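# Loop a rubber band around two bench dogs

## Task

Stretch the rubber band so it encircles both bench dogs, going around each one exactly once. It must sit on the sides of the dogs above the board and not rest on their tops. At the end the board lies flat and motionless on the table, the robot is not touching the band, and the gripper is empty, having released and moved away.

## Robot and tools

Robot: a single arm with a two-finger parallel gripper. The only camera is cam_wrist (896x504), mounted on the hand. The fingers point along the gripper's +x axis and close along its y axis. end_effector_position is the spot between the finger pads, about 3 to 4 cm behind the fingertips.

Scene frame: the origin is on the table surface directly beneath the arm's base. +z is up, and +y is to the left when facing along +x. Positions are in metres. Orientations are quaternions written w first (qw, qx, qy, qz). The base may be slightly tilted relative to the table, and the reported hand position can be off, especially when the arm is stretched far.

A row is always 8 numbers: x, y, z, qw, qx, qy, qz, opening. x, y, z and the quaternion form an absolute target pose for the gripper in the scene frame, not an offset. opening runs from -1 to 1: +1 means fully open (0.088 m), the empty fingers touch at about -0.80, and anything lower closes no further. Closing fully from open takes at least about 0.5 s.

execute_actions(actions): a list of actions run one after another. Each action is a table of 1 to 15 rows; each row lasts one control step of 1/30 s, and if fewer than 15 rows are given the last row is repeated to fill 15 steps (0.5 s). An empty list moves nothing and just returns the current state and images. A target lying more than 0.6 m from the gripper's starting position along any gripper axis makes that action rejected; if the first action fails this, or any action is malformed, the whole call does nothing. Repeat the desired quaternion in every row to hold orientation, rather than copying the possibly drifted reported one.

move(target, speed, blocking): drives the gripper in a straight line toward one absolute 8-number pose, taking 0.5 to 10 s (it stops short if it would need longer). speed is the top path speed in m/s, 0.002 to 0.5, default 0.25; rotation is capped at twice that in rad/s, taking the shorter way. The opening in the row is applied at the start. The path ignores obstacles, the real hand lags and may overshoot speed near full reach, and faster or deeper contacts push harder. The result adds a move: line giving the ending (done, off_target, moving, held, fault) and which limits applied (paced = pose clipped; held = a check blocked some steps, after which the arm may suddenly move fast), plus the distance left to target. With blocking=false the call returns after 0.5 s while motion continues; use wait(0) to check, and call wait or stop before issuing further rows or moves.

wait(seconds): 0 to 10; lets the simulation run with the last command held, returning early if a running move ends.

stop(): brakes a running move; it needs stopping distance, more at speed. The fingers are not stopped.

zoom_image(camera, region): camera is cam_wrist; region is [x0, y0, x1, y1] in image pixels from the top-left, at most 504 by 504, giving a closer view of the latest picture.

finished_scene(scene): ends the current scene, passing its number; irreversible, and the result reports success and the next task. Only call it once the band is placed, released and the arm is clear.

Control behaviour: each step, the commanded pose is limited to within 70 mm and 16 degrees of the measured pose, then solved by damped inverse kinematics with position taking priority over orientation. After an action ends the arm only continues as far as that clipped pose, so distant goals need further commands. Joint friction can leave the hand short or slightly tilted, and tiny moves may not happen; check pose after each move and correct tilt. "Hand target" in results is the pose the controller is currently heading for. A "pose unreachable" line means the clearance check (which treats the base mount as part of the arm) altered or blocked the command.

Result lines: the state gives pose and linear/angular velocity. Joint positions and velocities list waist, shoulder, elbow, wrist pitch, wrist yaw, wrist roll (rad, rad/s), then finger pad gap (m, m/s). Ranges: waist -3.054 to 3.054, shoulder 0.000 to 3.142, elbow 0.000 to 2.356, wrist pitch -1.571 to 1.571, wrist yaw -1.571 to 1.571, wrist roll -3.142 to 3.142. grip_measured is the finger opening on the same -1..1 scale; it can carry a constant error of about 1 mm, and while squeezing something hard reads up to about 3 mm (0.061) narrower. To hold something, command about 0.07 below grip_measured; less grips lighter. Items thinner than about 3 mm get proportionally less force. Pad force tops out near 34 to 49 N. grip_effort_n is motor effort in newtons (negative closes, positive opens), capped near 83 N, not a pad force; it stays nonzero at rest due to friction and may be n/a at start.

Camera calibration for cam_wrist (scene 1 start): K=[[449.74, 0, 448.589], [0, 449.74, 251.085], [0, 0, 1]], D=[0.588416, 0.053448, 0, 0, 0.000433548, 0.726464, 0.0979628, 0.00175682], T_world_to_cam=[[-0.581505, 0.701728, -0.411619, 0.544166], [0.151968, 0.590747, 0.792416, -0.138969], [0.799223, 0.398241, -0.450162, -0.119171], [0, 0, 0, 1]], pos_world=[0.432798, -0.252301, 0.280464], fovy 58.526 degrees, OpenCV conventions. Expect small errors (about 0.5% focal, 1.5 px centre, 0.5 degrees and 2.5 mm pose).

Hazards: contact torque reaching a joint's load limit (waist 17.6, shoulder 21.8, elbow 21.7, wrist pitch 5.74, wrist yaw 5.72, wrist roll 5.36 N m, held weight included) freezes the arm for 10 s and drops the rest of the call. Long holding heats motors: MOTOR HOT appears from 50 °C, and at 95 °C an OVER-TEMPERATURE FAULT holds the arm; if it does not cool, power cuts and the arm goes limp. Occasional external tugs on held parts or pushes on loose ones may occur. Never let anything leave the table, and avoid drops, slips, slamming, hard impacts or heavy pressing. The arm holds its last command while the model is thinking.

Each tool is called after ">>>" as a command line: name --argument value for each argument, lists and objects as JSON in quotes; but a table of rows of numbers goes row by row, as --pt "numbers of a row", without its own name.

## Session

>>> execute_actions --actions '[]'

Scene clock: 0.00 s.
end_effector_position=(+0.3023, +0.1589, +0.3639) grip_measured=+0.848 grip_effort_n=n/a end_effector_quat_wxyz=(+0.295, -0.469, -0.197, +0.808) end_effector_velocity=(-0.000, +0.002, +0.002) end_effector_angular_velocity=(+0.029, -0.005, +0.010)
Joint positions: [ 0.827  2.019  1.605 -1.25  -0.205 -2.31   0.081]
Joint velocities: [-0.002 -0.002 -0.002  0.007 -0.022 -0.022  0.   ]
Motor temperatures (°C, as the motors report them): [24 24 22 22 21 22]
Heat: hottest waist 24 °C (+0.0 °C/min).
Hand target: +0.302, +0.159, +0.364; +0.295, -0.469, -0.197, +0.808
camera_calibration (this result's frames):
cam_wrist: T_world_to_cam=[[0.335666, 0.731659, 0.593298, -0.423233], [0.938374, -0.204657, -0.278513, -0.116373], [-0.0823543, 0.650223, -0.755267, 0.273869], [0, 0, 0, 1]] pos_world=[0.273821, 0.10777, 0.425536]

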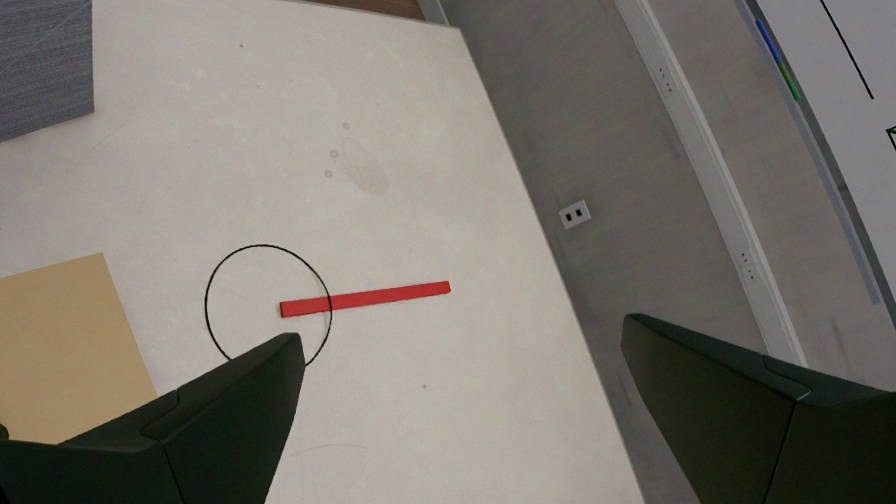

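>>> move --target '[0.33, 0.05, 0.28, 0.5, -0.5, 0.5, 0.5, 1.0]' --speed 0.4

Scene clock: 4.27 s.
end_effector_position=(+0.3287, +0.0491, +0.2810) grip_measured=+1.000 grip_effort_n=11.9 end_effector_quat_wxyz=(+0.500, -0.501, +0.497, +0.502) end_effector_velocity=(-0.001, +0.003, -0.001) end_effector_angular_velocity=(+0.007, +0.002, -0.007)
Joint positions: [ 0.804  1.932  1.384 -1.241  0.66  -0.892  0.088]
Joint velocities: [ 0.002  0.002 -0.002  0.007 -0.007  0.007  0.   ]
Motor temperatures (°C, as the motors report them): [25 25 22 22 21 22]
Heat: hottest waist 25 °C (+0.0 °C/min).
Hand target: +0.331, +0.050, +0.281; +0.501, -0.500, +0.499, +0.500
Off the commanded pose: 0.002 m, 0 deg.
move: done
camera_calibration (this result's frames):
cam_wrist: T_world_to_cam=[[0.999053, -0.0335375, 0.027716, -0.324073], [-0.0405431, -0.948761, 0.313382, 0.00524651], [0.0157858, -0.314209, -0.949223, 0.35445], [0, 0, 0, 1]] pos_world=[0.318383, 0.10548, 0.34379]

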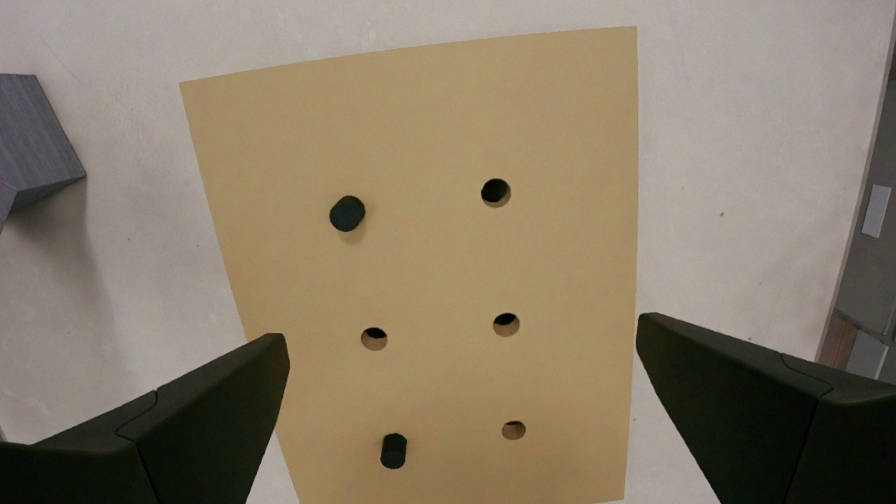

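>>> zoom_image --camera "cam_wrist" --region '[300, 160, 540, 360]'

>>> zoom_image --camera "cam_wrist" --region '[330, 380, 550, 504]'

Region (300, 160, 540, 360) of cam_wrist's 896x504 image, scaled by 2.100, with more detail than that image has.

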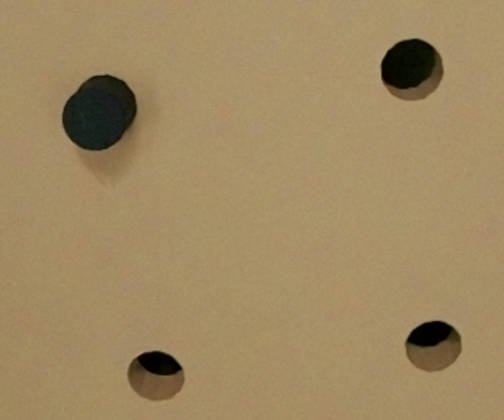

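Region (330, 380, 550, 504) of cam_wrist's 896x504 image, scaled by 2.291, with more detail than that image has; it fills the top 284 rows of this view, and the rest is white.

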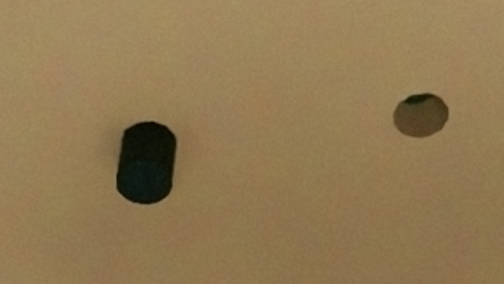

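>>> move --target '[0.241, 0.18, 0.1, 0.7066, -0.027, 0.7066, 0.027, -0.3]' --speed 0.4

Scene clock: 10.40 s.
end_effector_position=(+0.2444, +0.1791, +0.1011) grip_measured=-0.297 grip_effort_n=-17.0 end_effector_quat_wxyz=(+0.707, -0.025, +0.706, +0.027) end_effector_velocity=(-0.004, -0.003, -0.000) end_effector_angular_velocity=(-0.007, +0.019, +0.019)
Joint positions: [ 0.84   2.45   1.034 -0.401  0.653  0.656  0.024]
Joint velocities: [-0.002 -0.002 -0.002 -0.022 -0.007 -0.007  0.   ]
Motor temperatures (°C, as the motors report them): [26 25 23 22 21 22]
Heat: hottest waist 26 °C (+11.5 °C/min).
Hand target: +0.242, +0.181, +0.099; +0.707, -0.027, +0.707, +0.027
Off the commanded pose: 0.004 m, 0 deg.
move: done
camera_calibration (this result's frames):
cam_wrist: T_world_to_cam=[[0.0339873, -0.999174, 0.0222647, 0.17882], [-0.948554, -0.0252327, 0.315608, 0.237836], [-0.314785, -0.031846, -0.948629, 0.256025], [0, 0, 0, 1]] pos_world=[0.300115, 0.192827, 0.163829]

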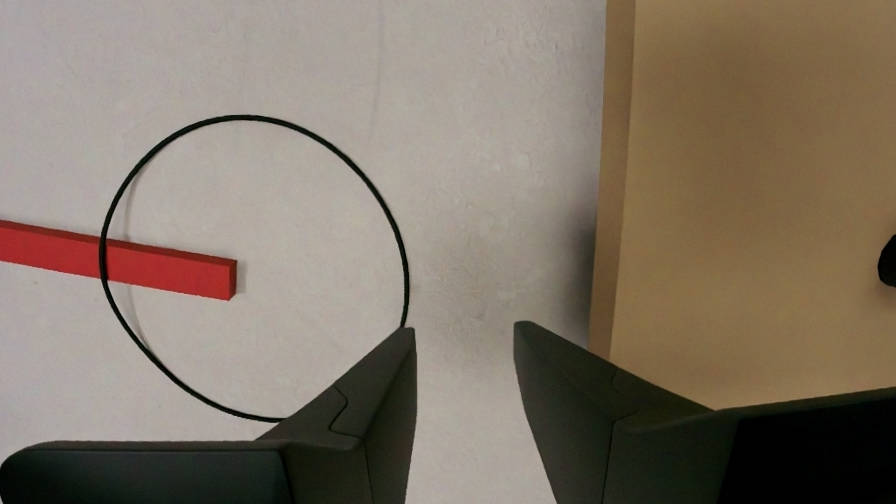

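>>> move --target '[0.233, 0.198, 0.046, 0.7066, -0.027, 0.7066, 0.027, -0.3]' --speed 0.08

Scene clock: 12.53 s.
end_effector_position=(+0.2332, +0.1971, +0.0483) grip_measured=-0.297 grip_effort_n=-16.5 end_effector_quat_wxyz=(+0.707, -0.025, +0.706, +0.026) end_effector_velocity=(+0.010, +0.006, +0.002) end_effector_angular_velocity=(+0.025, -0.020, -0.006)
Joint positions: [ 0.787  2.636  1.055 -0.198  0.664  0.592  0.024]
Joint velocities: [-0.002 -0.002  0.017  0.022 -0.007 -0.022 -0.   ]
Motor temperatures (°C, as the motors report them): [27 25 23 22 21 22]
Heat: hottest waist 27 °C (+14.4 °C/min).
Hand target: +0.233, +0.198, +0.046; +0.707, -0.027, +0.707, +0.027
Off the commanded pose: 0.003 m, 0 deg.
move: done
camera_calibration (this result's frames):
cam_wrist: T_world_to_cam=[[0.0335294, -0.999178, 0.0227699, 0.19841], [-0.948108, -0.0245918, 0.316997, 0.244001], [-0.316176, -0.032217, -0.948153, 0.203349], [0, 0, 0, 1]] pos_world=[0.288981, 0.210799, 0.110941]

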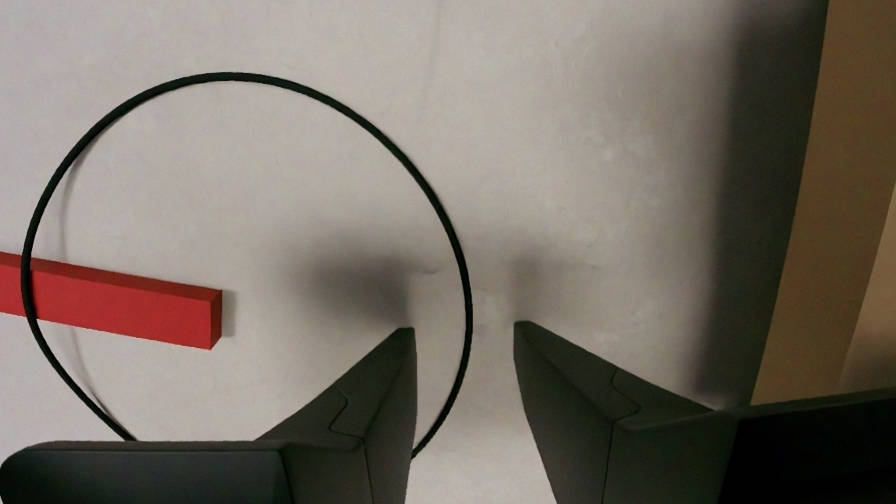

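>>> move --target '[0.235, 0.198, 0.033, 0.7066, -0.027, 0.7066, 0.027, -0.3]' --speed 0.02

Scene clock: 14.00 s.
end_effector_position=(+0.2345, +0.1972, +0.0396) grip_measured=-0.297 grip_effort_n=-16.5 end_effector_quat_wxyz=(+0.707, -0.028, +0.706, +0.031) end_effector_velocity=(+0.000, +0.002, +0.001) end_effector_angular_velocity=(+0.010, -0.002, -0.010)
Joint positions: [ 0.767  2.658  1.059 -0.162  0.668  0.555  0.024]
Joint velocities: [ 0.002 -0.002 -0.002  0.007 -0.007  0.007 -0.   ]
Motor temperatures (°C, as the motors report them): [27 26 23 22 21 22]
Heat: hottest waist 27 °C (+12.9 °C/min).
Hand target: +0.235, +0.198, +0.033; +0.706, -0.027, +0.707, +0.027
Off the commanded pose: 0.007 m, 0 deg.
move: done
camera_calibration (this result's frames):
cam_wrist: T_world_to_cam=[[0.0433045, -0.998838, 0.0211615, 0.196354], [-0.948188, -0.0344172, 0.31584, 0.25], [-0.314744, -0.0337423, -0.948576, 0.19544], [0, 0, 0, 1]] pos_world=[0.290058, 0.211325, 0.102275]

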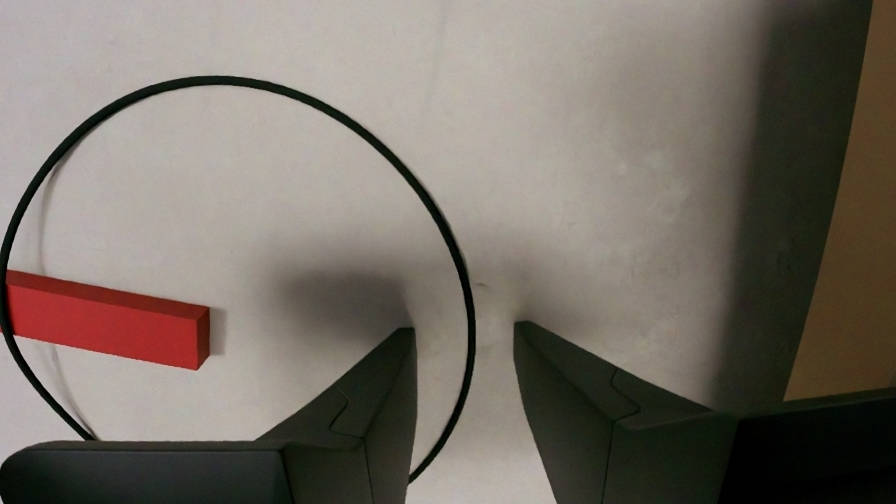

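>>> execute_actions --actions '[[[0.235,0.198,0.033,0.7066,-0.027,0.7066,0.027,-0.35],[0.235,0.198,0.033,0.7066,-0.027,0.7066,0.027,-0.4],[0.235,0.198,0.033,0.7066,-0.027,0.7066,0.027,-0.45],[0.235,0.198,0.033,0.7066,-0.027,0.7066,0.027,-0.5],[0.235,0.198,0.033,0.7066,-0.027,0.7066,0.027,-0.54],[0.235,0.198,0.033,0.7066,-0.027,0.7066,0.027,-0.58],[0.235,0.198,0.033,0.7066,-0.027,0.7066,0.027,-0.62],[0.235,0.198,0.033,0.7066,-0.027,0.7066,0.027,-0.65],[0.235,0.198,0.033,0.7066,-0.027,0.7066,0.027,-0.68],[0.235,0.198,0.033,0.7066,-0.027,0.7066,0.027,-0.7],[0.235,0.198,0.033,0.7066,-0.027,0.7066,0.027,-0.72],[0.235,0.198,0.033,0.7066,-0.027,0.7066,0.027,-0.74],[0.235,0.198,0.033,0.7066,-0.027,0.7066,0.027,-0.76],[0.235,0.198,0.033,0.7066,-0.027,0.7066,0.027,-0.78],[0.235,0.198,0.033,0.7066,-0.027,0.7066,0.027,-0.8]],[[0.235,0.198,0.033,0.7066,-0.027,0.7066,0.027,-0.84],[0.235,0.198,0.033,0.7066,-0.027,0.7066,0.027,-0.9],[0.235,0.198,0.033,0.7066,-0.027,0.7066,0.027,-1.0]]]'

Scene clock: 15.73 s.
end_effector_position=(+0.2376, +0.1992, +0.0398) grip_measured=-0.786 grip_effort_n=-83.5 end_effector_quat_wxyz=(+0.711, -0.024, +0.702, +0.030) end_effector_velocity=(-0.002, -0.001, -0.000) end_effector_angular_velocity=(+0.002, +0.010, +0.010)
Joint positions: [ 0.767  2.659  1.064 -0.152  0.67   0.554  0.   ]
Joint velocities: [-0.002 -0.002 -0.002 -0.007 -0.007 -0.007 -0.   ]
Motor temperatures (°C, as the motors report them): [27 26 23 22 21 22]
Heat: hottest waist 27 °C (+11.4 °C/min).
Hand target: +0.235, +0.198, +0.033; +0.707, -0.027, +0.707, +0.027
Off the commanded pose: 0.007 m, 1 deg.
camera_calibration (this result's frames):
cam_wrist: T_world_to_cam=[[0.0363037, -0.999204, 0.0165193, 0.200223], [-0.951585, -0.0295152, 0.305967, 0.253189], [-0.305236, -0.0268272, -0.951899, 0.193197], [0, 0, 0, 1]] pos_world=[0.292632, 0.212719, 0.103129]

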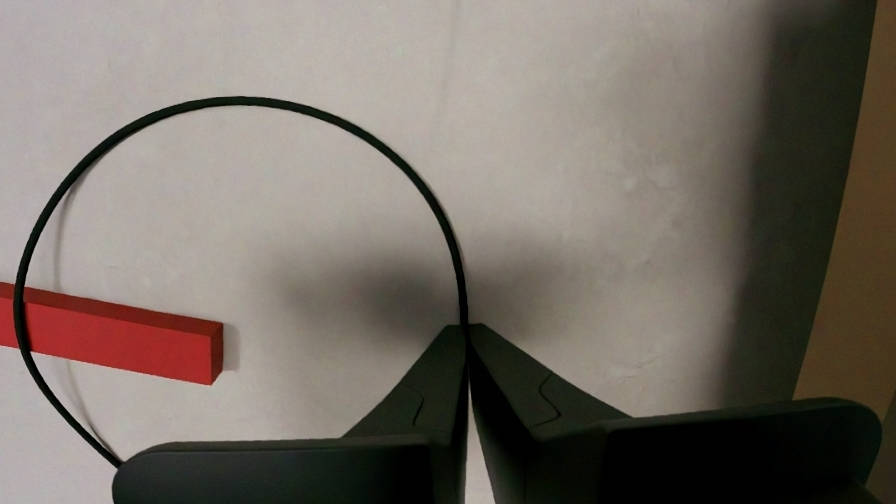

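>>> move --target '[0.245, 0.17, 0.22, 0.7066, -0.027, 0.7066, 0.027, -1.0]' --speed 0.12

Scene clock: 18.17 s.
end_effector_position=(+0.2406, +0.1683, +0.2156) grip_measured=-0.786 grip_effort_n=-83.5 end_effector_quat_wxyz=(+0.703, -0.035, +0.709, +0.028) end_effector_velocity=(-0.004, +0.001, +0.001) end_effector_angular_velocity=(+0.008, +0.020, -0.002)
Joint positions: [ 1.043  2.226  1.167 -0.916  0.589  0.888  0.   ]
Joint velocities: [ 0.002 -0.002 -0.002 -0.007 -0.022  0.007 -0.   ]
Motor temperatures (°C, as the motors report them): [27 26 23 22 21 22]
Heat: hottest waist 27 °C (+9.9 °C/min).
Hand target: +0.244, +0.170, +0.220; +0.707, -0.026, +0.706, +0.029
Off the commanded pose: 0.006 m, 1 deg.
move: done
camera_calibration (this result's frames):
cam_wrist: T_world_to_cam=[[0.0504337, -0.998115, 0.0349607, 0.158728], [-0.944745, -0.0363257, 0.325788, 0.196607], [-0.323904, -0.0494596, -0.944796, 0.367382], [0, 0, 0, 1]] pos_world=[0.296734, 0.183741, 0.2775]

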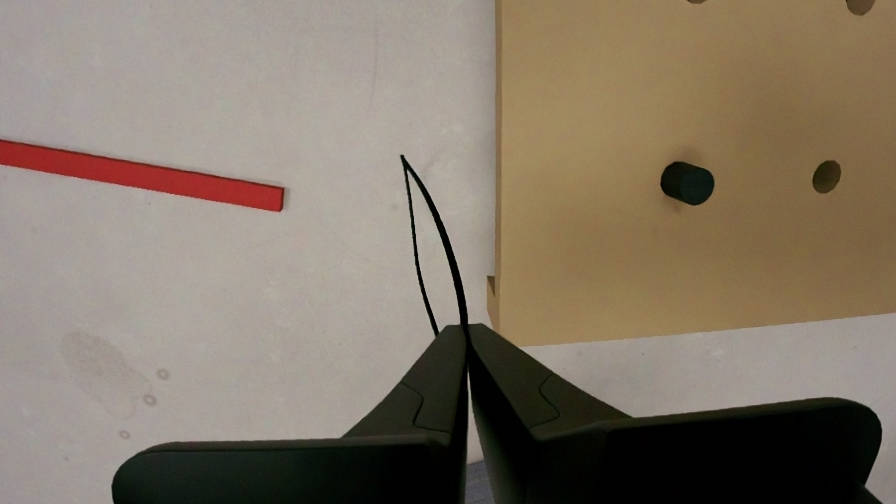

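>>> zoom_image --camera "cam_wrist" --region '[380, 120, 880, 360]'

>>> zoom_image --camera "cam_wrist" --region '[640, 130, 860, 240]'

Region (380, 120, 880, 360) of cam_wrist's 896x504 image, scaled by 1.008, with more detail than that image has; it fills the top 242 rows of this view, and the rest is white.

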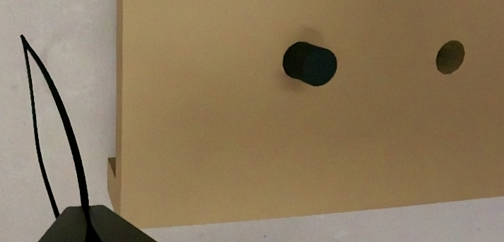

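Region (640, 130, 860, 240) of cam_wrist's 896x504 image, scaled by 2.291, with more detail than that image has.

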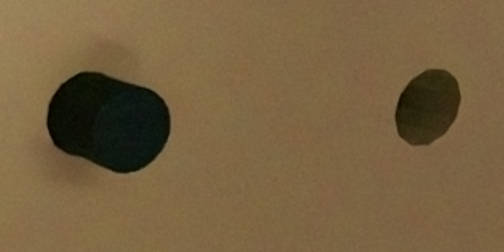

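>>> move --target '[0.26, 0.095, 0.255, 0.7066, -0.027, 0.7066, 0.027, -1.0]' --speed 0.12

Scene clock: 21.43 s.
end_effector_position=(+0.2614, +0.0973, +0.2551) grip_measured=-0.786 grip_effort_n=-83.5 end_effector_quat_wxyz=(+0.707, -0.025, +0.706, +0.026) end_effector_velocity=(-0.001, -0.000, -0.000) end_effector_angular_velocity=(-0.000, +0.011, +0.010)
Joint positions: [ 0.959  1.955  1.129 -1.077  0.619  0.801  0.   ]
Joint velocities: [-0.002  0.002  0.002 -0.007 -0.007 -0.007 -0.   ]
Motor temperatures (°C, as the motors report them): [28 27 23 22 21 22]
Heat: hottest waist 28 °C (+11.2 °C/min).
Hand target: +0.260, +0.095, +0.255; +0.707, -0.027, +0.707, +0.026
Off the commanded pose: 0.003 m, 0 deg.
move: done
camera_calibration (this result's frames):
cam_wrist: T_world_to_cam=[[0.0325425, -0.999191, 0.0236324, 0.093153], [-0.947988, -0.0233668, 0.317448, 0.202467], [-0.316639, -0.0327338, -0.947981, 0.405223], [0, 0, 0, 1]] pos_world=[0.317214, 0.111073, 0.31767]

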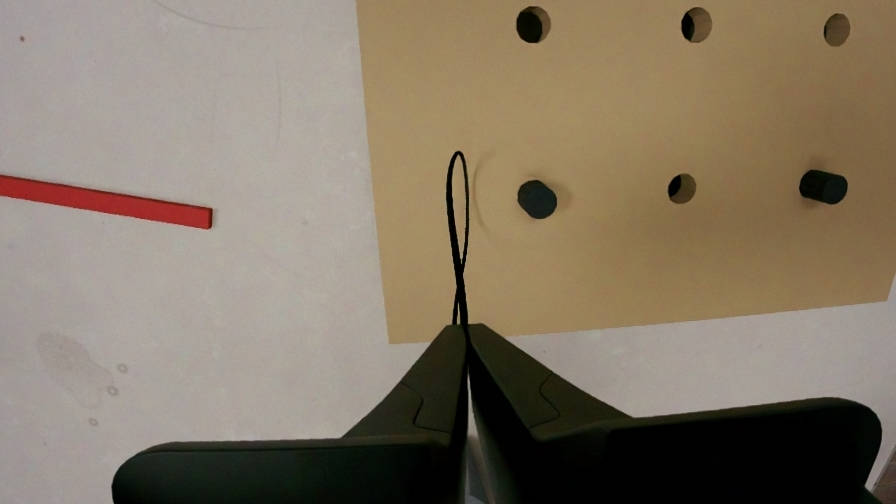

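>>> move --target '[0.277, -0.093, 0.115, 0.7068, -0.0762, 0.703, -0.0224, -1.0]' --speed 0.12

Scene clock: 25.30 s.
end_effector_position=(+0.2794, -0.0935, +0.1139) grip_measured=-0.787 grip_effort_n=-83.5 end_effector_quat_wxyz=(+0.704, -0.080, +0.705, -0.026) end_effector_velocity=(+0.003, -0.002, +0.000) end_effector_angular_velocity=(-0.010, -0.010, +0.021)
Joint positions: [ 0.17   1.655  0.717 -0.319  0.79  -0.215  0.   ]
Joint velocities: [-0.002 -0.002 -0.002  0.022  0.007 -0.037 -0.   ]
Motor temperatures (°C, as the motors report them): [28 27 23 22 21 22]
Heat: hottest waist 28 °C (+9.5 °C/min).
Hand target: +0.278, -0.095, +0.115; +0.705, -0.079, +0.704, -0.026
Off the commanded pose: 0.003 m, 1 deg.
move: done
camera_calibration (this result's frames):
cam_wrist: T_world_to_cam=[[0.0374715, -0.984085, 0.173702, -0.111834], [-0.949104, 0.01935, 0.314368, 0.264595], [-0.312726, -0.176641, -0.933274, 0.25461], [0, 0, 0, 1]] pos_world=[0.334942, -0.0701995, 0.173866]

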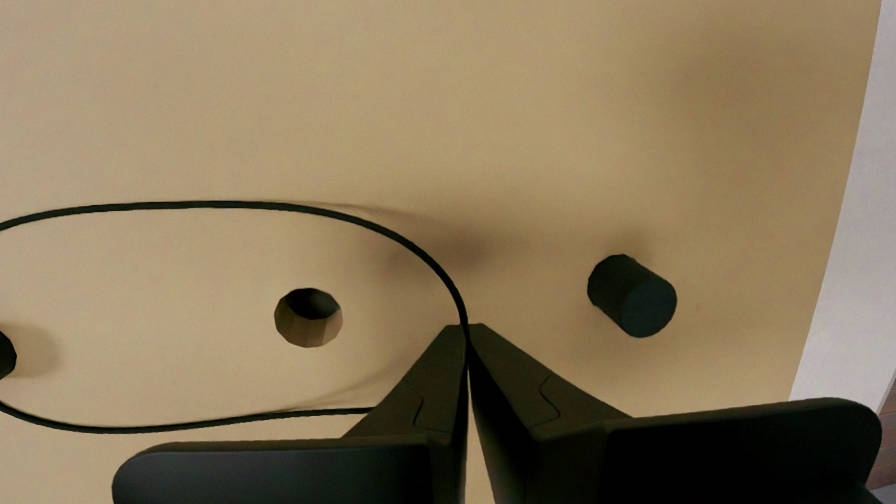

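>>> zoom_image --camera "cam_wrist" --region '[560, 230, 720, 360]'

Region (560, 230, 720, 360) of cam_wrist's 896x504 image, scaled by 3.150, with more detail than that image has; it fills the top 410 rows of this view, and the rest is white.

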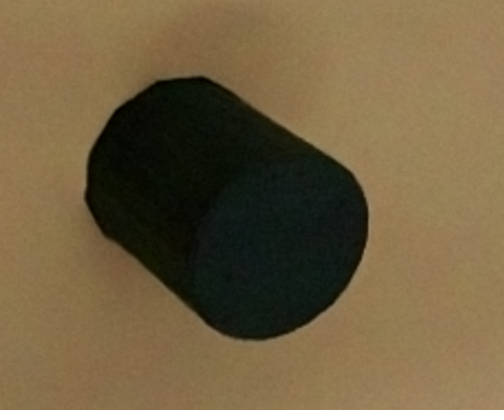

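>>> move --target '[0.275, -0.183, 0.119, 0.7068, -0.0762, 0.703, -0.0224, -1.0]' --speed 0.06

Scene clock: 28.93 s.
end_effector_position=(+0.2712, -0.1759, +0.1149) grip_measured=-0.786 grip_effort_n=-83.5 end_effector_quat_wxyz=(+0.701, -0.077, +0.709, -0.012) end_effector_velocity=(+0.002, +0.002, -0.000) end_effector_angular_velocity=(+0.017, -0.013, +0.003)
Joint positions: [-0.1    1.482  0.765 -0.339  0.66  -0.55   0.   ]
Joint velocities: [-0.002 -0.002 -0.002  0.007 -0.022 -0.007 -0.   ]
Motor temperatures (°C, as the motors report them): [28 27 23 22 21 22]
Heat: hottest waist 28 °C (+8.3 °C/min).
Hand target: +0.275, -0.183, +0.119; +0.706, -0.077, +0.704, -0.022
Off the commanded pose: 0.009 m, 2 deg.
move: off_target
camera_calibration (this result's frames):
cam_wrist: T_world_to_cam=[[0.0539411, -0.987133, 0.150531, -0.195105], [-0.94574, -0.00213151, 0.324917, 0.252127], [-0.320415, -0.15989, -0.933686, 0.243535], [0, 0, 0, 1]] pos_world=[0.327003, -0.153118, 0.174834]

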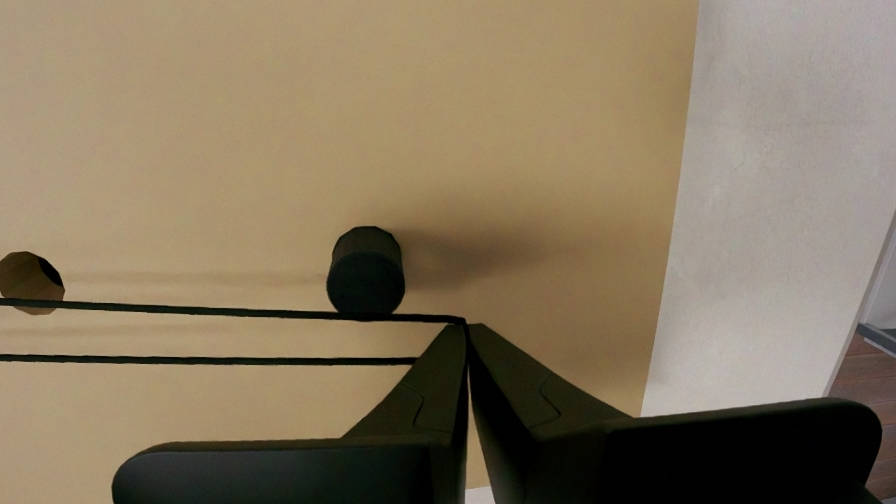

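>>> zoom_image --camera "cam_wrist" --region '[290, 210, 490, 380]'

Region (290, 210, 490, 380) of cam_wrist's 896x504 image, scaled by 2.520, with more detail than that image has; it fills the top 428 rows of this view, and the rest is white.

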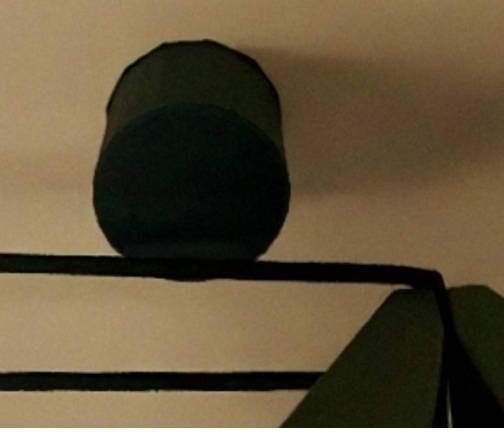

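>>> move --target '[0.281, -0.187, 0.117, 0.7068, -0.0762, 0.703, -0.0224, -1.0]' --speed 0.03

Scene clock: 31.23 s.
end_effector_position=(+0.2786, -0.1827, +0.1177) grip_measured=-0.786 grip_effort_n=-83.5 end_effector_quat_wxyz=(+0.707, -0.075, +0.703, -0.018) end_effector_velocity=(-0.002, +0.002, -0.001) end_effector_angular_velocity=(+0.010, +0.009, +0.012)
Joint positions: [-0.107  1.482  0.791 -0.339  0.654 -0.557  0.   ]
Joint velocities: [-0.002  0.002 -0.002 -0.007 -0.007 -0.007 -0.   ]
Motor temperatures (°C, as the motors report them): [27 28 23 22 21 22]
Heat: hottest shoulder 28 °C (+7.7 °C/min).
Hand target: +0.281, -0.187, +0.117; +0.707, -0.076, +0.703, -0.023
Off the commanded pose: 0.005 m, 1 deg.
move: done
camera_calibration (this result's frames):
cam_wrist: T_world_to_cam=[[0.0404836, -0.986909, 0.156113, -0.199581], [-0.951478, 0.00962209, 0.307567, 0.264035], [-0.305043, -0.16099, -0.938633, 0.243532], [0, 0, 0, 1]] pos_world=[0.333591, -0.160303, 0.178536]

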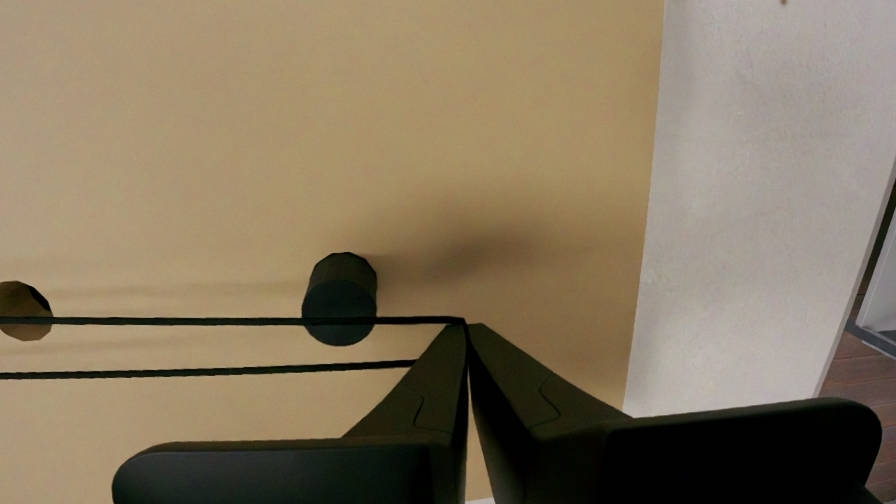

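>>> move --target '[0.271, -0.189, 0.092, 0.7066, -0.027, 0.7066, 0.027, -1.0]' --speed 0.05

Scene clock: 34.67 s.
end_effector_position=(+0.2689, -0.1849, +0.0927) grip_measured=-0.786 grip_effort_n=-83.5 end_effector_quat_wxyz=(+0.706, -0.026, +0.707, +0.031) end_effector_velocity=(-0.003, +0.002, +0.001) end_effector_angular_velocity=(+0.014, +0.011, -0.001)
Joint positions: [-0.23   1.529  0.811 -0.339  0.478 -0.634  0.   ]
Joint velocities: [-0.002 -0.002  0.002 -0.022 -0.007  0.007 -0.   ]
Motor temperatures (°C, as the motors report them): [27 28 23 22 21 22]
Heat: hottest shoulder 28 °C (+6.9 °C/min).
Hand target: +0.271, -0.189, +0.092; +0.706, -0.028, +0.707, +0.027
Off the commanded pose: 0.005 m, 0 deg.
move: done
camera_calibration (this result's frames):
cam_wrist: T_world_to_cam=[[0.0420533, -0.998945, 0.0184272, -0.18733], [-0.947287, -0.0340019, 0.318578, 0.252229], [-0.317615, -0.0308531, -0.947718, 0.245009], [0, 0, 0, 1]] pos_world=[0.32463, -0.170997, 0.155297]

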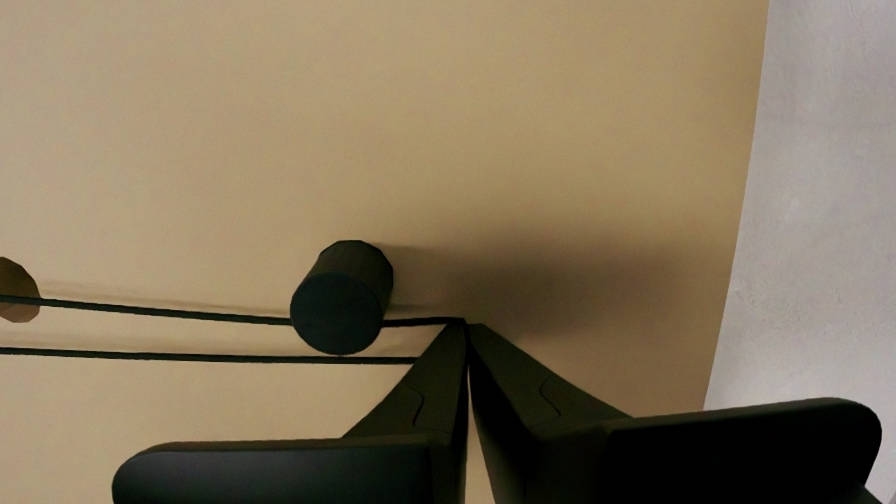

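>>> zoom_image --camera "cam_wrist" --region '[250, 220, 490, 390]'

Region (250, 220, 490, 390) of cam_wrist's 896x504 image, scaled by 2.100, with more detail than that image has; it fills the top 357 rows of this view, and the rest is white.

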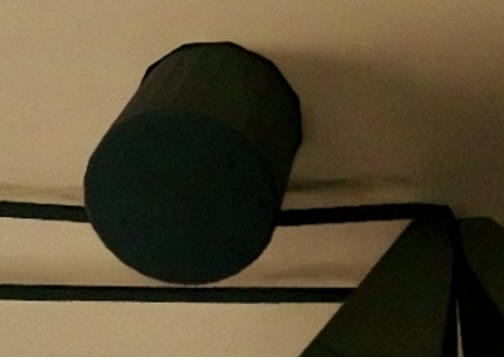

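>>> move --target '[0.272, -0.19, 0.119, 0.7066, -0.027, 0.7066, 0.027, -1.0]' --speed 0.05

>>> move --target '[0.2785, -0.19, 0.114, 0.7066, -0.027, 0.7066, 0.027, -1.0]' --speed 0.03

Scene clock: 37.17 s.
end_effector_position=(+0.2672, -0.1829, +0.1138) grip_measured=-0.786 grip_effort_n=-83.5 end_effector_quat_wxyz=(+0.700, -0.026, +0.712, +0.040) end_effector_velocity=(-0.002, +0.001, -0.000) end_effector_angular_velocity=(+0.009, +0.003, +0.023)
Joint positions: [-0.191  1.473  0.837 -0.463  0.494 -0.596  0.   ]
Joint velocities: [-0.002 -0.002 -0.002 -0.007 -0.007 -0.022 -0.   ]
Motor temperatures (°C, as the motors report them): [27 28 23 22 21 22]
Heat: hottest shoulder 28 °C (+6.5 °C/min).
Hand target: +0.272, -0.190, +0.119; +0.707, -0.027, +0.706, +0.027
Off the commanded pose: 0.010 m, 2 deg.
move: off_target
camera_calibration (this result's frames):
cam_wrist: T_world_to_cam=[[0.0550494, -0.998474, 0.00436343, -0.187358], [-0.941462, -0.0504495, 0.333322, 0.237775], [-0.332593, -0.0224572, -0.942803, 0.269516], [0, 0, 0, 1]] pos_world=[0.323809, -0.169024, 0.175662]

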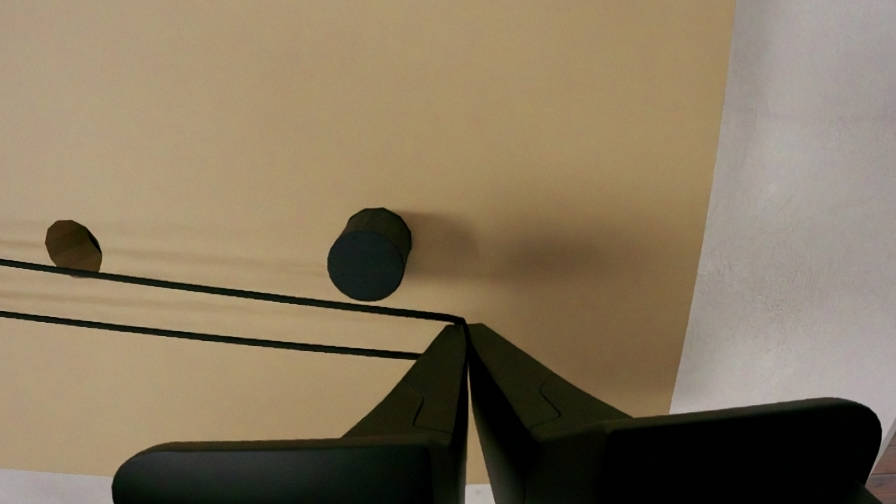

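Scene clock: 37.97 s.
end_effector_position=(+0.2744, -0.1862, +0.1140) grip_measured=-0.786 grip_effort_n=-83.5 end_effector_quat_wxyz=(+0.705, -0.026, +0.708, +0.035) end_effector_velocity=(-0.005, +0.004, -0.001) end_effector_angular_velocity=(+0.018, +0.018, +0.033)
Joint positions: [-0.189  1.486  0.858 -0.455  0.494 -0.594  0.   ]
Joint velocities: [-0.002  0.002 -0.002 -0.022 -0.007 -0.022  0.   ]
Motor temperatures (°C, as the motors report them): [27 28 23 22 21 22]
Heat: hottest shoulder 28 °C (+6.3 °C/min).
Hand target: +0.278, -0.190, +0.114; +0.707, -0.027, +0.706, +0.027
Off the commanded pose: 0.006 m, 1 deg.
move: done
camera_calibration (this result's frames):
cam_wrist: T_world_to_cam=[[0.0467062, -0.998839, 0.0118239, -0.189683], [-0.946215, -0.0404455, 0.321002, 0.24887], [-0.320151, -0.0261807, -0.947005, 0.268412], [0, 0, 0, 1]] pos_world=[0.330276, -0.17237, 0.176542]

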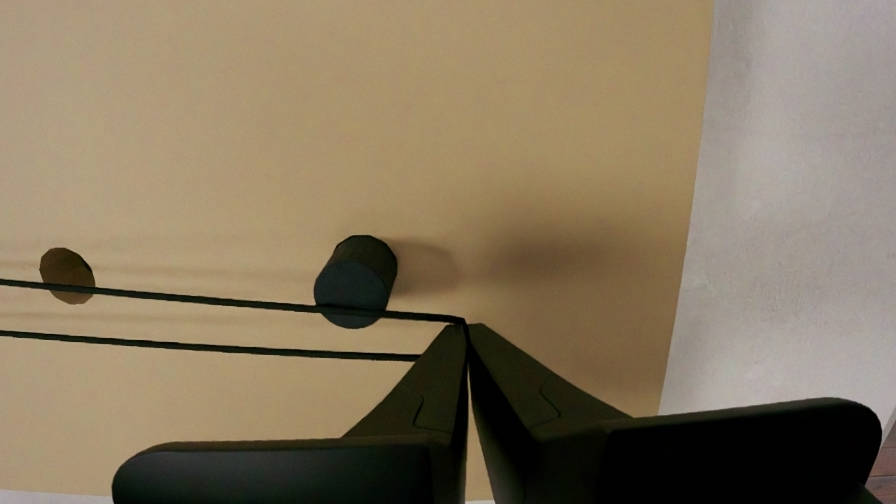

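>>> move --target '[0.279, -0.19, 0.097, 0.7066, -0.027, 0.7066, 0.027, -1.0]' --speed 0.03

Scene clock: 39.07 s.
end_effector_position=(+0.2799, -0.1876, +0.0997) grip_measured=-0.786 grip_effort_n=-83.5 end_effector_quat_wxyz=(+0.709, -0.026, +0.704, +0.030) end_effector_velocity=(-0.001, -0.003, -0.001) end_effector_angular_velocity=(+0.000, -0.002, -0.006)
Joint positions: [-0.209  1.536  0.858 -0.381  0.485 -0.613  0.   ]
Joint velocities: [-0.012 -0.002 -0.002  0.007 -0.007 -0.007  0.   ]
Motor temperatures (°C, as the motors report them): [27 28 24 22 21 22]
Heat: hottest shoulder 28 °C (+6.1 °C/min).
Hand target: +0.279, -0.190, +0.097; +0.706, -0.027, +0.707, +0.027
Off the commanded pose: 0.004 m, 1 deg.
move: done
camera_calibration (this result's frames):
cam_wrist: T_world_to_cam=[[0.0389301, -0.999052, 0.0194695, -0.189837], [-0.949844, -0.0309482, 0.311188, 0.262374], [-0.31029, -0.0306076, -0.950149, 0.253303], [0, 0, 0, 1]] pos_world=[0.335202, -0.173784, 0.162724]

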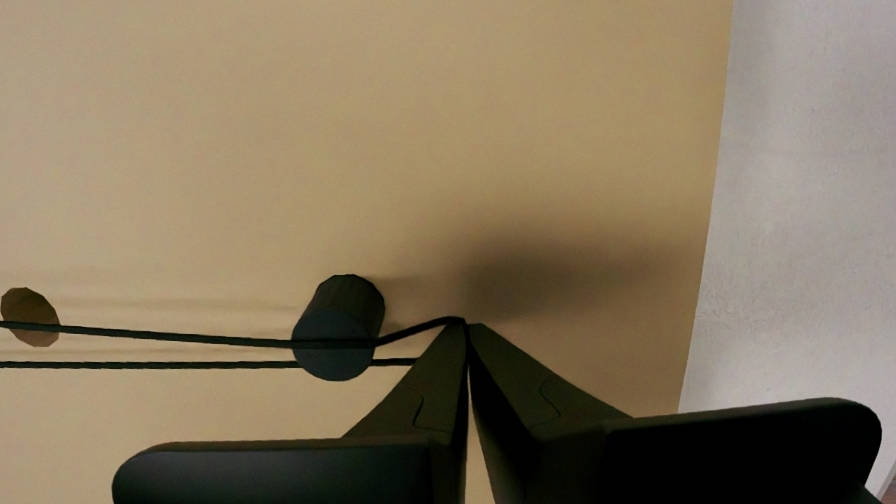

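>>> zoom_image --camera "cam_wrist" --region '[250, 250, 490, 410]'

Region (250, 250, 490, 410) of cam_wrist's 896x504 image, scaled by 2.100, with more detail than that image has.

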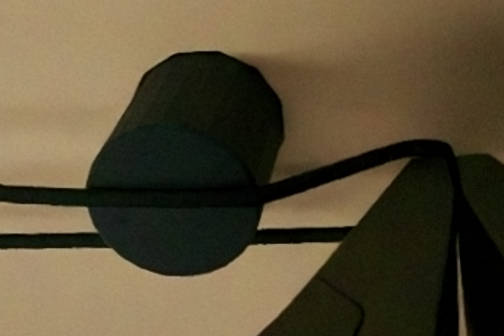

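>>> move --target '[0.306, -0.186, 0.092, 0.7066, -0.027, 0.7066, 0.027, -1.0]' --speed 0.04

Scene clock: 40.47 s.
end_effector_position=(+0.3009, -0.1826, +0.0918) grip_measured=-0.786 grip_effort_n=-83.5 end_effector_quat_wxyz=(+0.704, -0.026, +0.709, +0.034) end_effector_velocity=(-0.007, +0.002, -0.001) end_effector_angular_velocity=(+0.008, +0.033, +0.023)
Joint positions: [-0.176  1.632  0.944 -0.401  0.503 -0.58   0.   ]
Joint velocities: [-0.002  0.002  0.002 -0.037  0.007 -0.007  0.   ]
Motor temperatures (°C, as the motors report them): [27 28 24 22 21 22]
Heat: hottest shoulder 28 °C (+5.9 °C/min).
Hand target: +0.306, -0.186, +0.092; +0.707, -0.027, +0.706, +0.027
Off the commanded pose: 0.006 m, 1 deg.
move: done
camera_calibration (this result's frames):
cam_wrist: T_world_to_cam=[[0.0463966, -0.998827, 0.0138549, -0.18715], [-0.945402, -0.0394274, 0.323514, 0.280908], [-0.322588, -0.0281084, -0.946122, 0.256233], [0, 0, 0, 1]] pos_world=[0.356912, -0.168653, 0.154143]

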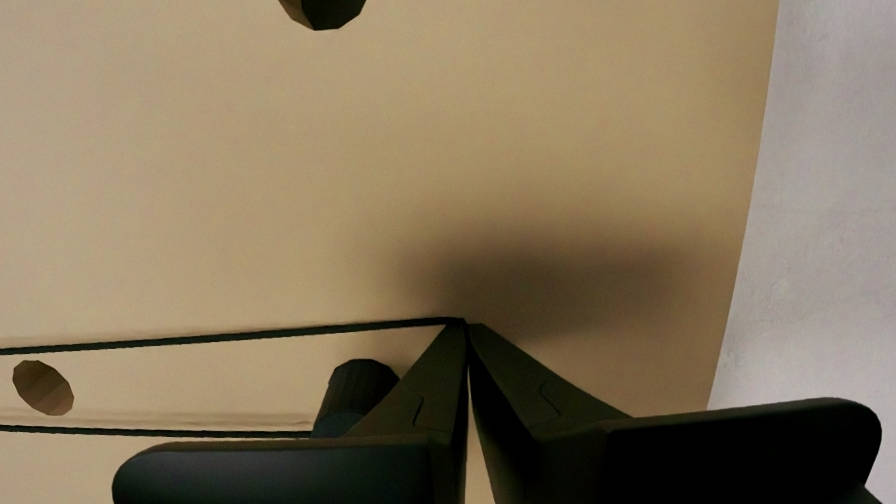

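>>> move --target '[0.296, -0.184, 0.092, 0.7066, -0.027, 0.7066, 0.027, -0.66]' --speed 0.03

Scene clock: 42.07 s.
end_effector_position=(+0.2982, -0.1809, +0.0907) grip_measured=-0.663 grip_effort_n=11.4 end_effector_quat_wxyz=(+0.706, -0.026, +0.707, +0.031) end_effector_velocity=(-0.006, +0.004, -0.001) end_effector_angular_velocity=(+0.017, +0.018, +0.019)
Joint positions: [-0.176  1.626  0.923 -0.38   0.504 -0.579  0.007]
Joint velocities: [-0.002 -0.002 -0.007 -0.022 -0.007 -0.007 -0.   ]
Motor temperatures (°C, as the motors report them): [27 28 24 22 21 22]
Heat: hottest shoulder 28 °C (+5.7 °C/min).
Hand target: +0.296, -0.184, +0.092; +0.706, -0.027, +0.707, +0.027
Off the commanded pose: 0.004 m, 1 deg.
move: done
camera_calibration (this result's frames):
cam_wrist: T_world_to_cam=[[0.0420198, -0.998959, 0.0177564, -0.184423], [-0.946984, -0.0341552, 0.319459, 0.280626], [-0.31852, -0.0302386, -0.947434, 0.252905], [0, 0, 0, 1]] pos_world=[0.354053, -0.166999, 0.153237]

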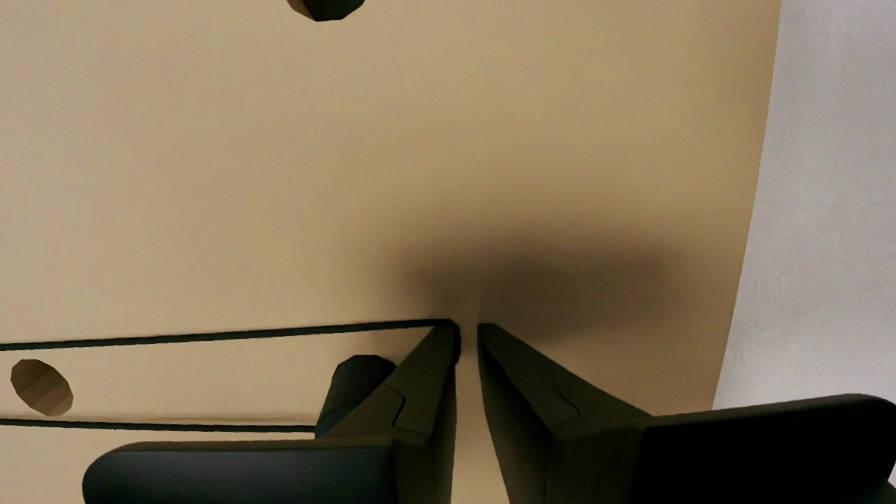

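>>> execute_actions --actions '[[[0.299,-0.184,0.092,0.7066,-0.027,0.7066,0.027,-0.66],[0.3,-0.184,0.092,0.7066,-0.027,0.7066,0.027,-0.66],[0.3015,-0.184,0.092,0.7066,-0.027,0.7066,0.027,-0.66],[0.303,-0.184,0.092,0.7066,-0.027,0.7066,0.027,-0.66],[0.3045,-0.184,0.092,0.7066,-0.027,0.7066,0.027,-0.66],[0.306,-0.184,0.092,0.7066,-0.027,0.7066,0.027,-0.66],[0.3075,-0.183,0.092,0.7066,-0.027,0.7066,0.027,-0.66],[0.309,-0.183,0.092,0.7066,-0.027,0.7066,0.027,-0.66],[0.3105,-0.183,0.092,0.7066,-0.027,0.7066,0.027,-0.66],[0.312,-0.183,0.092,0.7066,-0.027,0.7066,0.027,-0.66],[0.313,-0.182,0.092,0.7066,-0.027,0.7066,0.027,-0.66],[0.314,-0.182,0.092,0.7066,-0.027,0.7066,0.027,-0.66]],[[0.314,-0.182,0.092,0.7066,-0.027,0.7066,0.027,-0.58],[0.314,-0.182,0.092,0.7066,-0.027,0.7066,0.027,-0.5],[0.314,-0.182,0.092,0.7066,-0.027,0.7066,0.027,-0.42],[0.314,-0.182,0.092,0.7066,-0.027,0.7066,0.027,-0.34],[0.314,-0.182,0.092,0.7066,-0.027,0.7066,0.027,-0.26],[0.314,-0.182,0.092,0.7066,-0.027,0.7066,0.027,-0.18],[0.314,-0.182,0.092,0.7066,-0.027,0.7066,0.027,-0.1],[0.314,-0.182,0.092,0.7066,-0.027,0.7066,0.027,-0.02],[0.314,-0.182,0.092,0.7066,-0.027,0.7066,0.027,0.06],[0.314,-0.182,0.092,0.7066,-0.027,0.7066,0.027,0.14],[0.314,-0.182,0.092,0.7066,-0.027,0.7066,0.027,0.22],[0.314,-0.182,0.092,0.7066,-0.027,0.7066,0.027,0.3],[0.314,-0.182,0.092,0.7066,-0.027,0.7066,0.027,0.38],[0.314,-0.182,0.092,0.7066,-0.027,0.7066,0.027,0.46],[0.314,-0.182,0.092,0.7066,-0.027,0.7066,0.027,0.54]],[[0.314,-0.182,0.092,0.7066,-0.027,0.7066,0.027,0.62],[0.314,-0.182,0.092,0.7066,-0.027,0.7066,0.027,0.7],[0.314,-0.182,0.092,0.7066,-0.027,0.7066,0.027,0.78],[0.314,-0.182,0.092,0.7066,-0.027,0.7066,0.027,0.86],[0.314,-0.182,0.092,0.7066,-0.027,0.7066,0.027,0.94],[0.314,-0.182,0.092,0.7066,-0.027,0.7066,0.027,1.0]]]'

Scene clock: 45.13 s.
end_effector_position=(+0.3118, -0.1829, +0.0931) grip_measured=+1.000 grip_effort_n=11.9 end_effector_quat_wxyz=(+0.707, -0.027, +0.706, +0.027) end_effector_velocity=(-0.001, +0.001, -0.001) end_effector_angular_velocity=(+0.005, -0.004, +0.004)
Joint positions: [-0.156  1.656  0.978 -0.407  0.518 -0.559  0.088]
Joint velocities: [-0.002 -0.002 -0.007  0.007 -0.007 -0.007  0.   ]
Motor temperatures (°C, as the motors report them): [27 28 24 22 21 22]
Heat: hottest shoulder 28 °C (+5.3 °C/min).
Hand target: +0.314, -0.182, +0.092; +0.707, -0.027, +0.707, +0.027
Off the commanded pose: 0.003 m, 0 deg.
camera_calibration (this result's frames):
cam_wrist: T_world_to_cam=[[0.0373622, -0.998974, 0.0255901, -0.186311], [-0.948426, -0.0273817, 0.315813, 0.294694], [-0.314789, -0.0360698, -0.948476, 0.257365], [0, 0, 0, 1]] pos_world=[0.367472, -0.168767, 0.155804]

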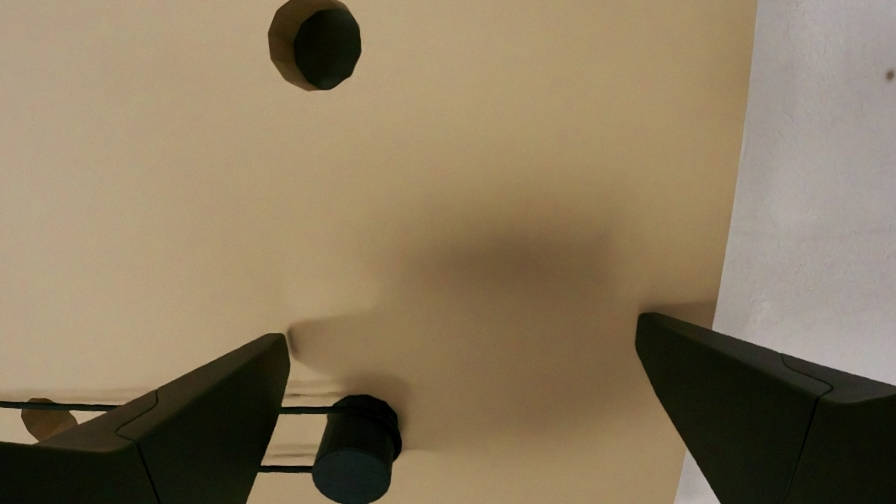

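>>> execute_actions --actions '[]'

Scene clock: 45.97 s.
end_effector_position=(+0.3118, -0.1829, +0.0931) grip_measured=+1.000 grip_effort_n=12.3 end_effector_quat_wxyz=(+0.707, -0.027, +0.706, +0.027) end_effector_velocity=(-0.002, +0.001, -0.000) end_effector_angular_velocity=(+0.009, +0.004, +0.009)
Joint positions: [-0.156  1.656  0.978 -0.407  0.518 -0.559  0.088]
Joint velocities: [-0.002 -0.002 -0.002 -0.007 -0.007 -0.007  0.   ]
Motor temperatures (°C, as the motors report them): [27 28 24 22 21 22]
Heat: hottest shoulder 28 °C (+5.2 °C/min).
Hand target: +0.314, -0.182, +0.092; +0.707, -0.027, +0.707, +0.027
Off the commanded pose: 0.003 m, 0 deg.
camera_calibration (this result's frames):
cam_wrist: T_world_to_cam=[[0.0373622, -0.998974, 0.0255901, -0.186311], [-0.948426, -0.0273817, 0.315813, 0.294694], [-0.314789, -0.0360698, -0.948476, 0.257365], [0, 0, 0, 1]] pos_world=[0.367472, -0.168767, 0.155804]

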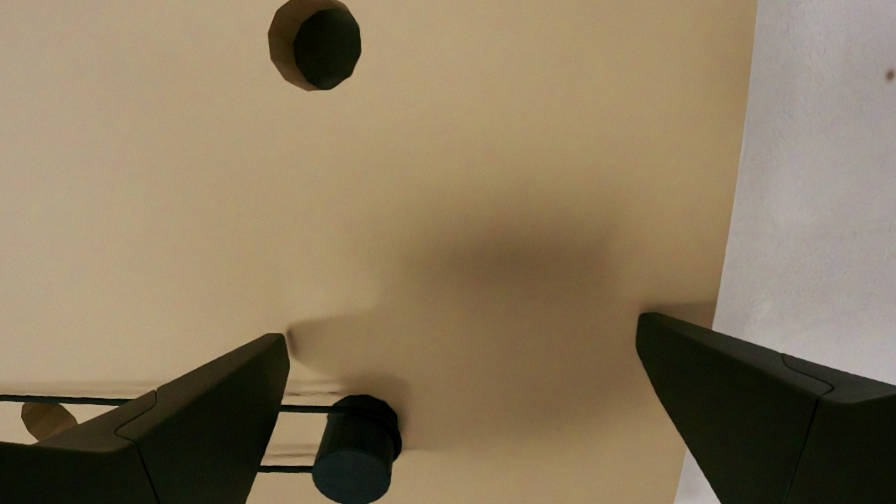

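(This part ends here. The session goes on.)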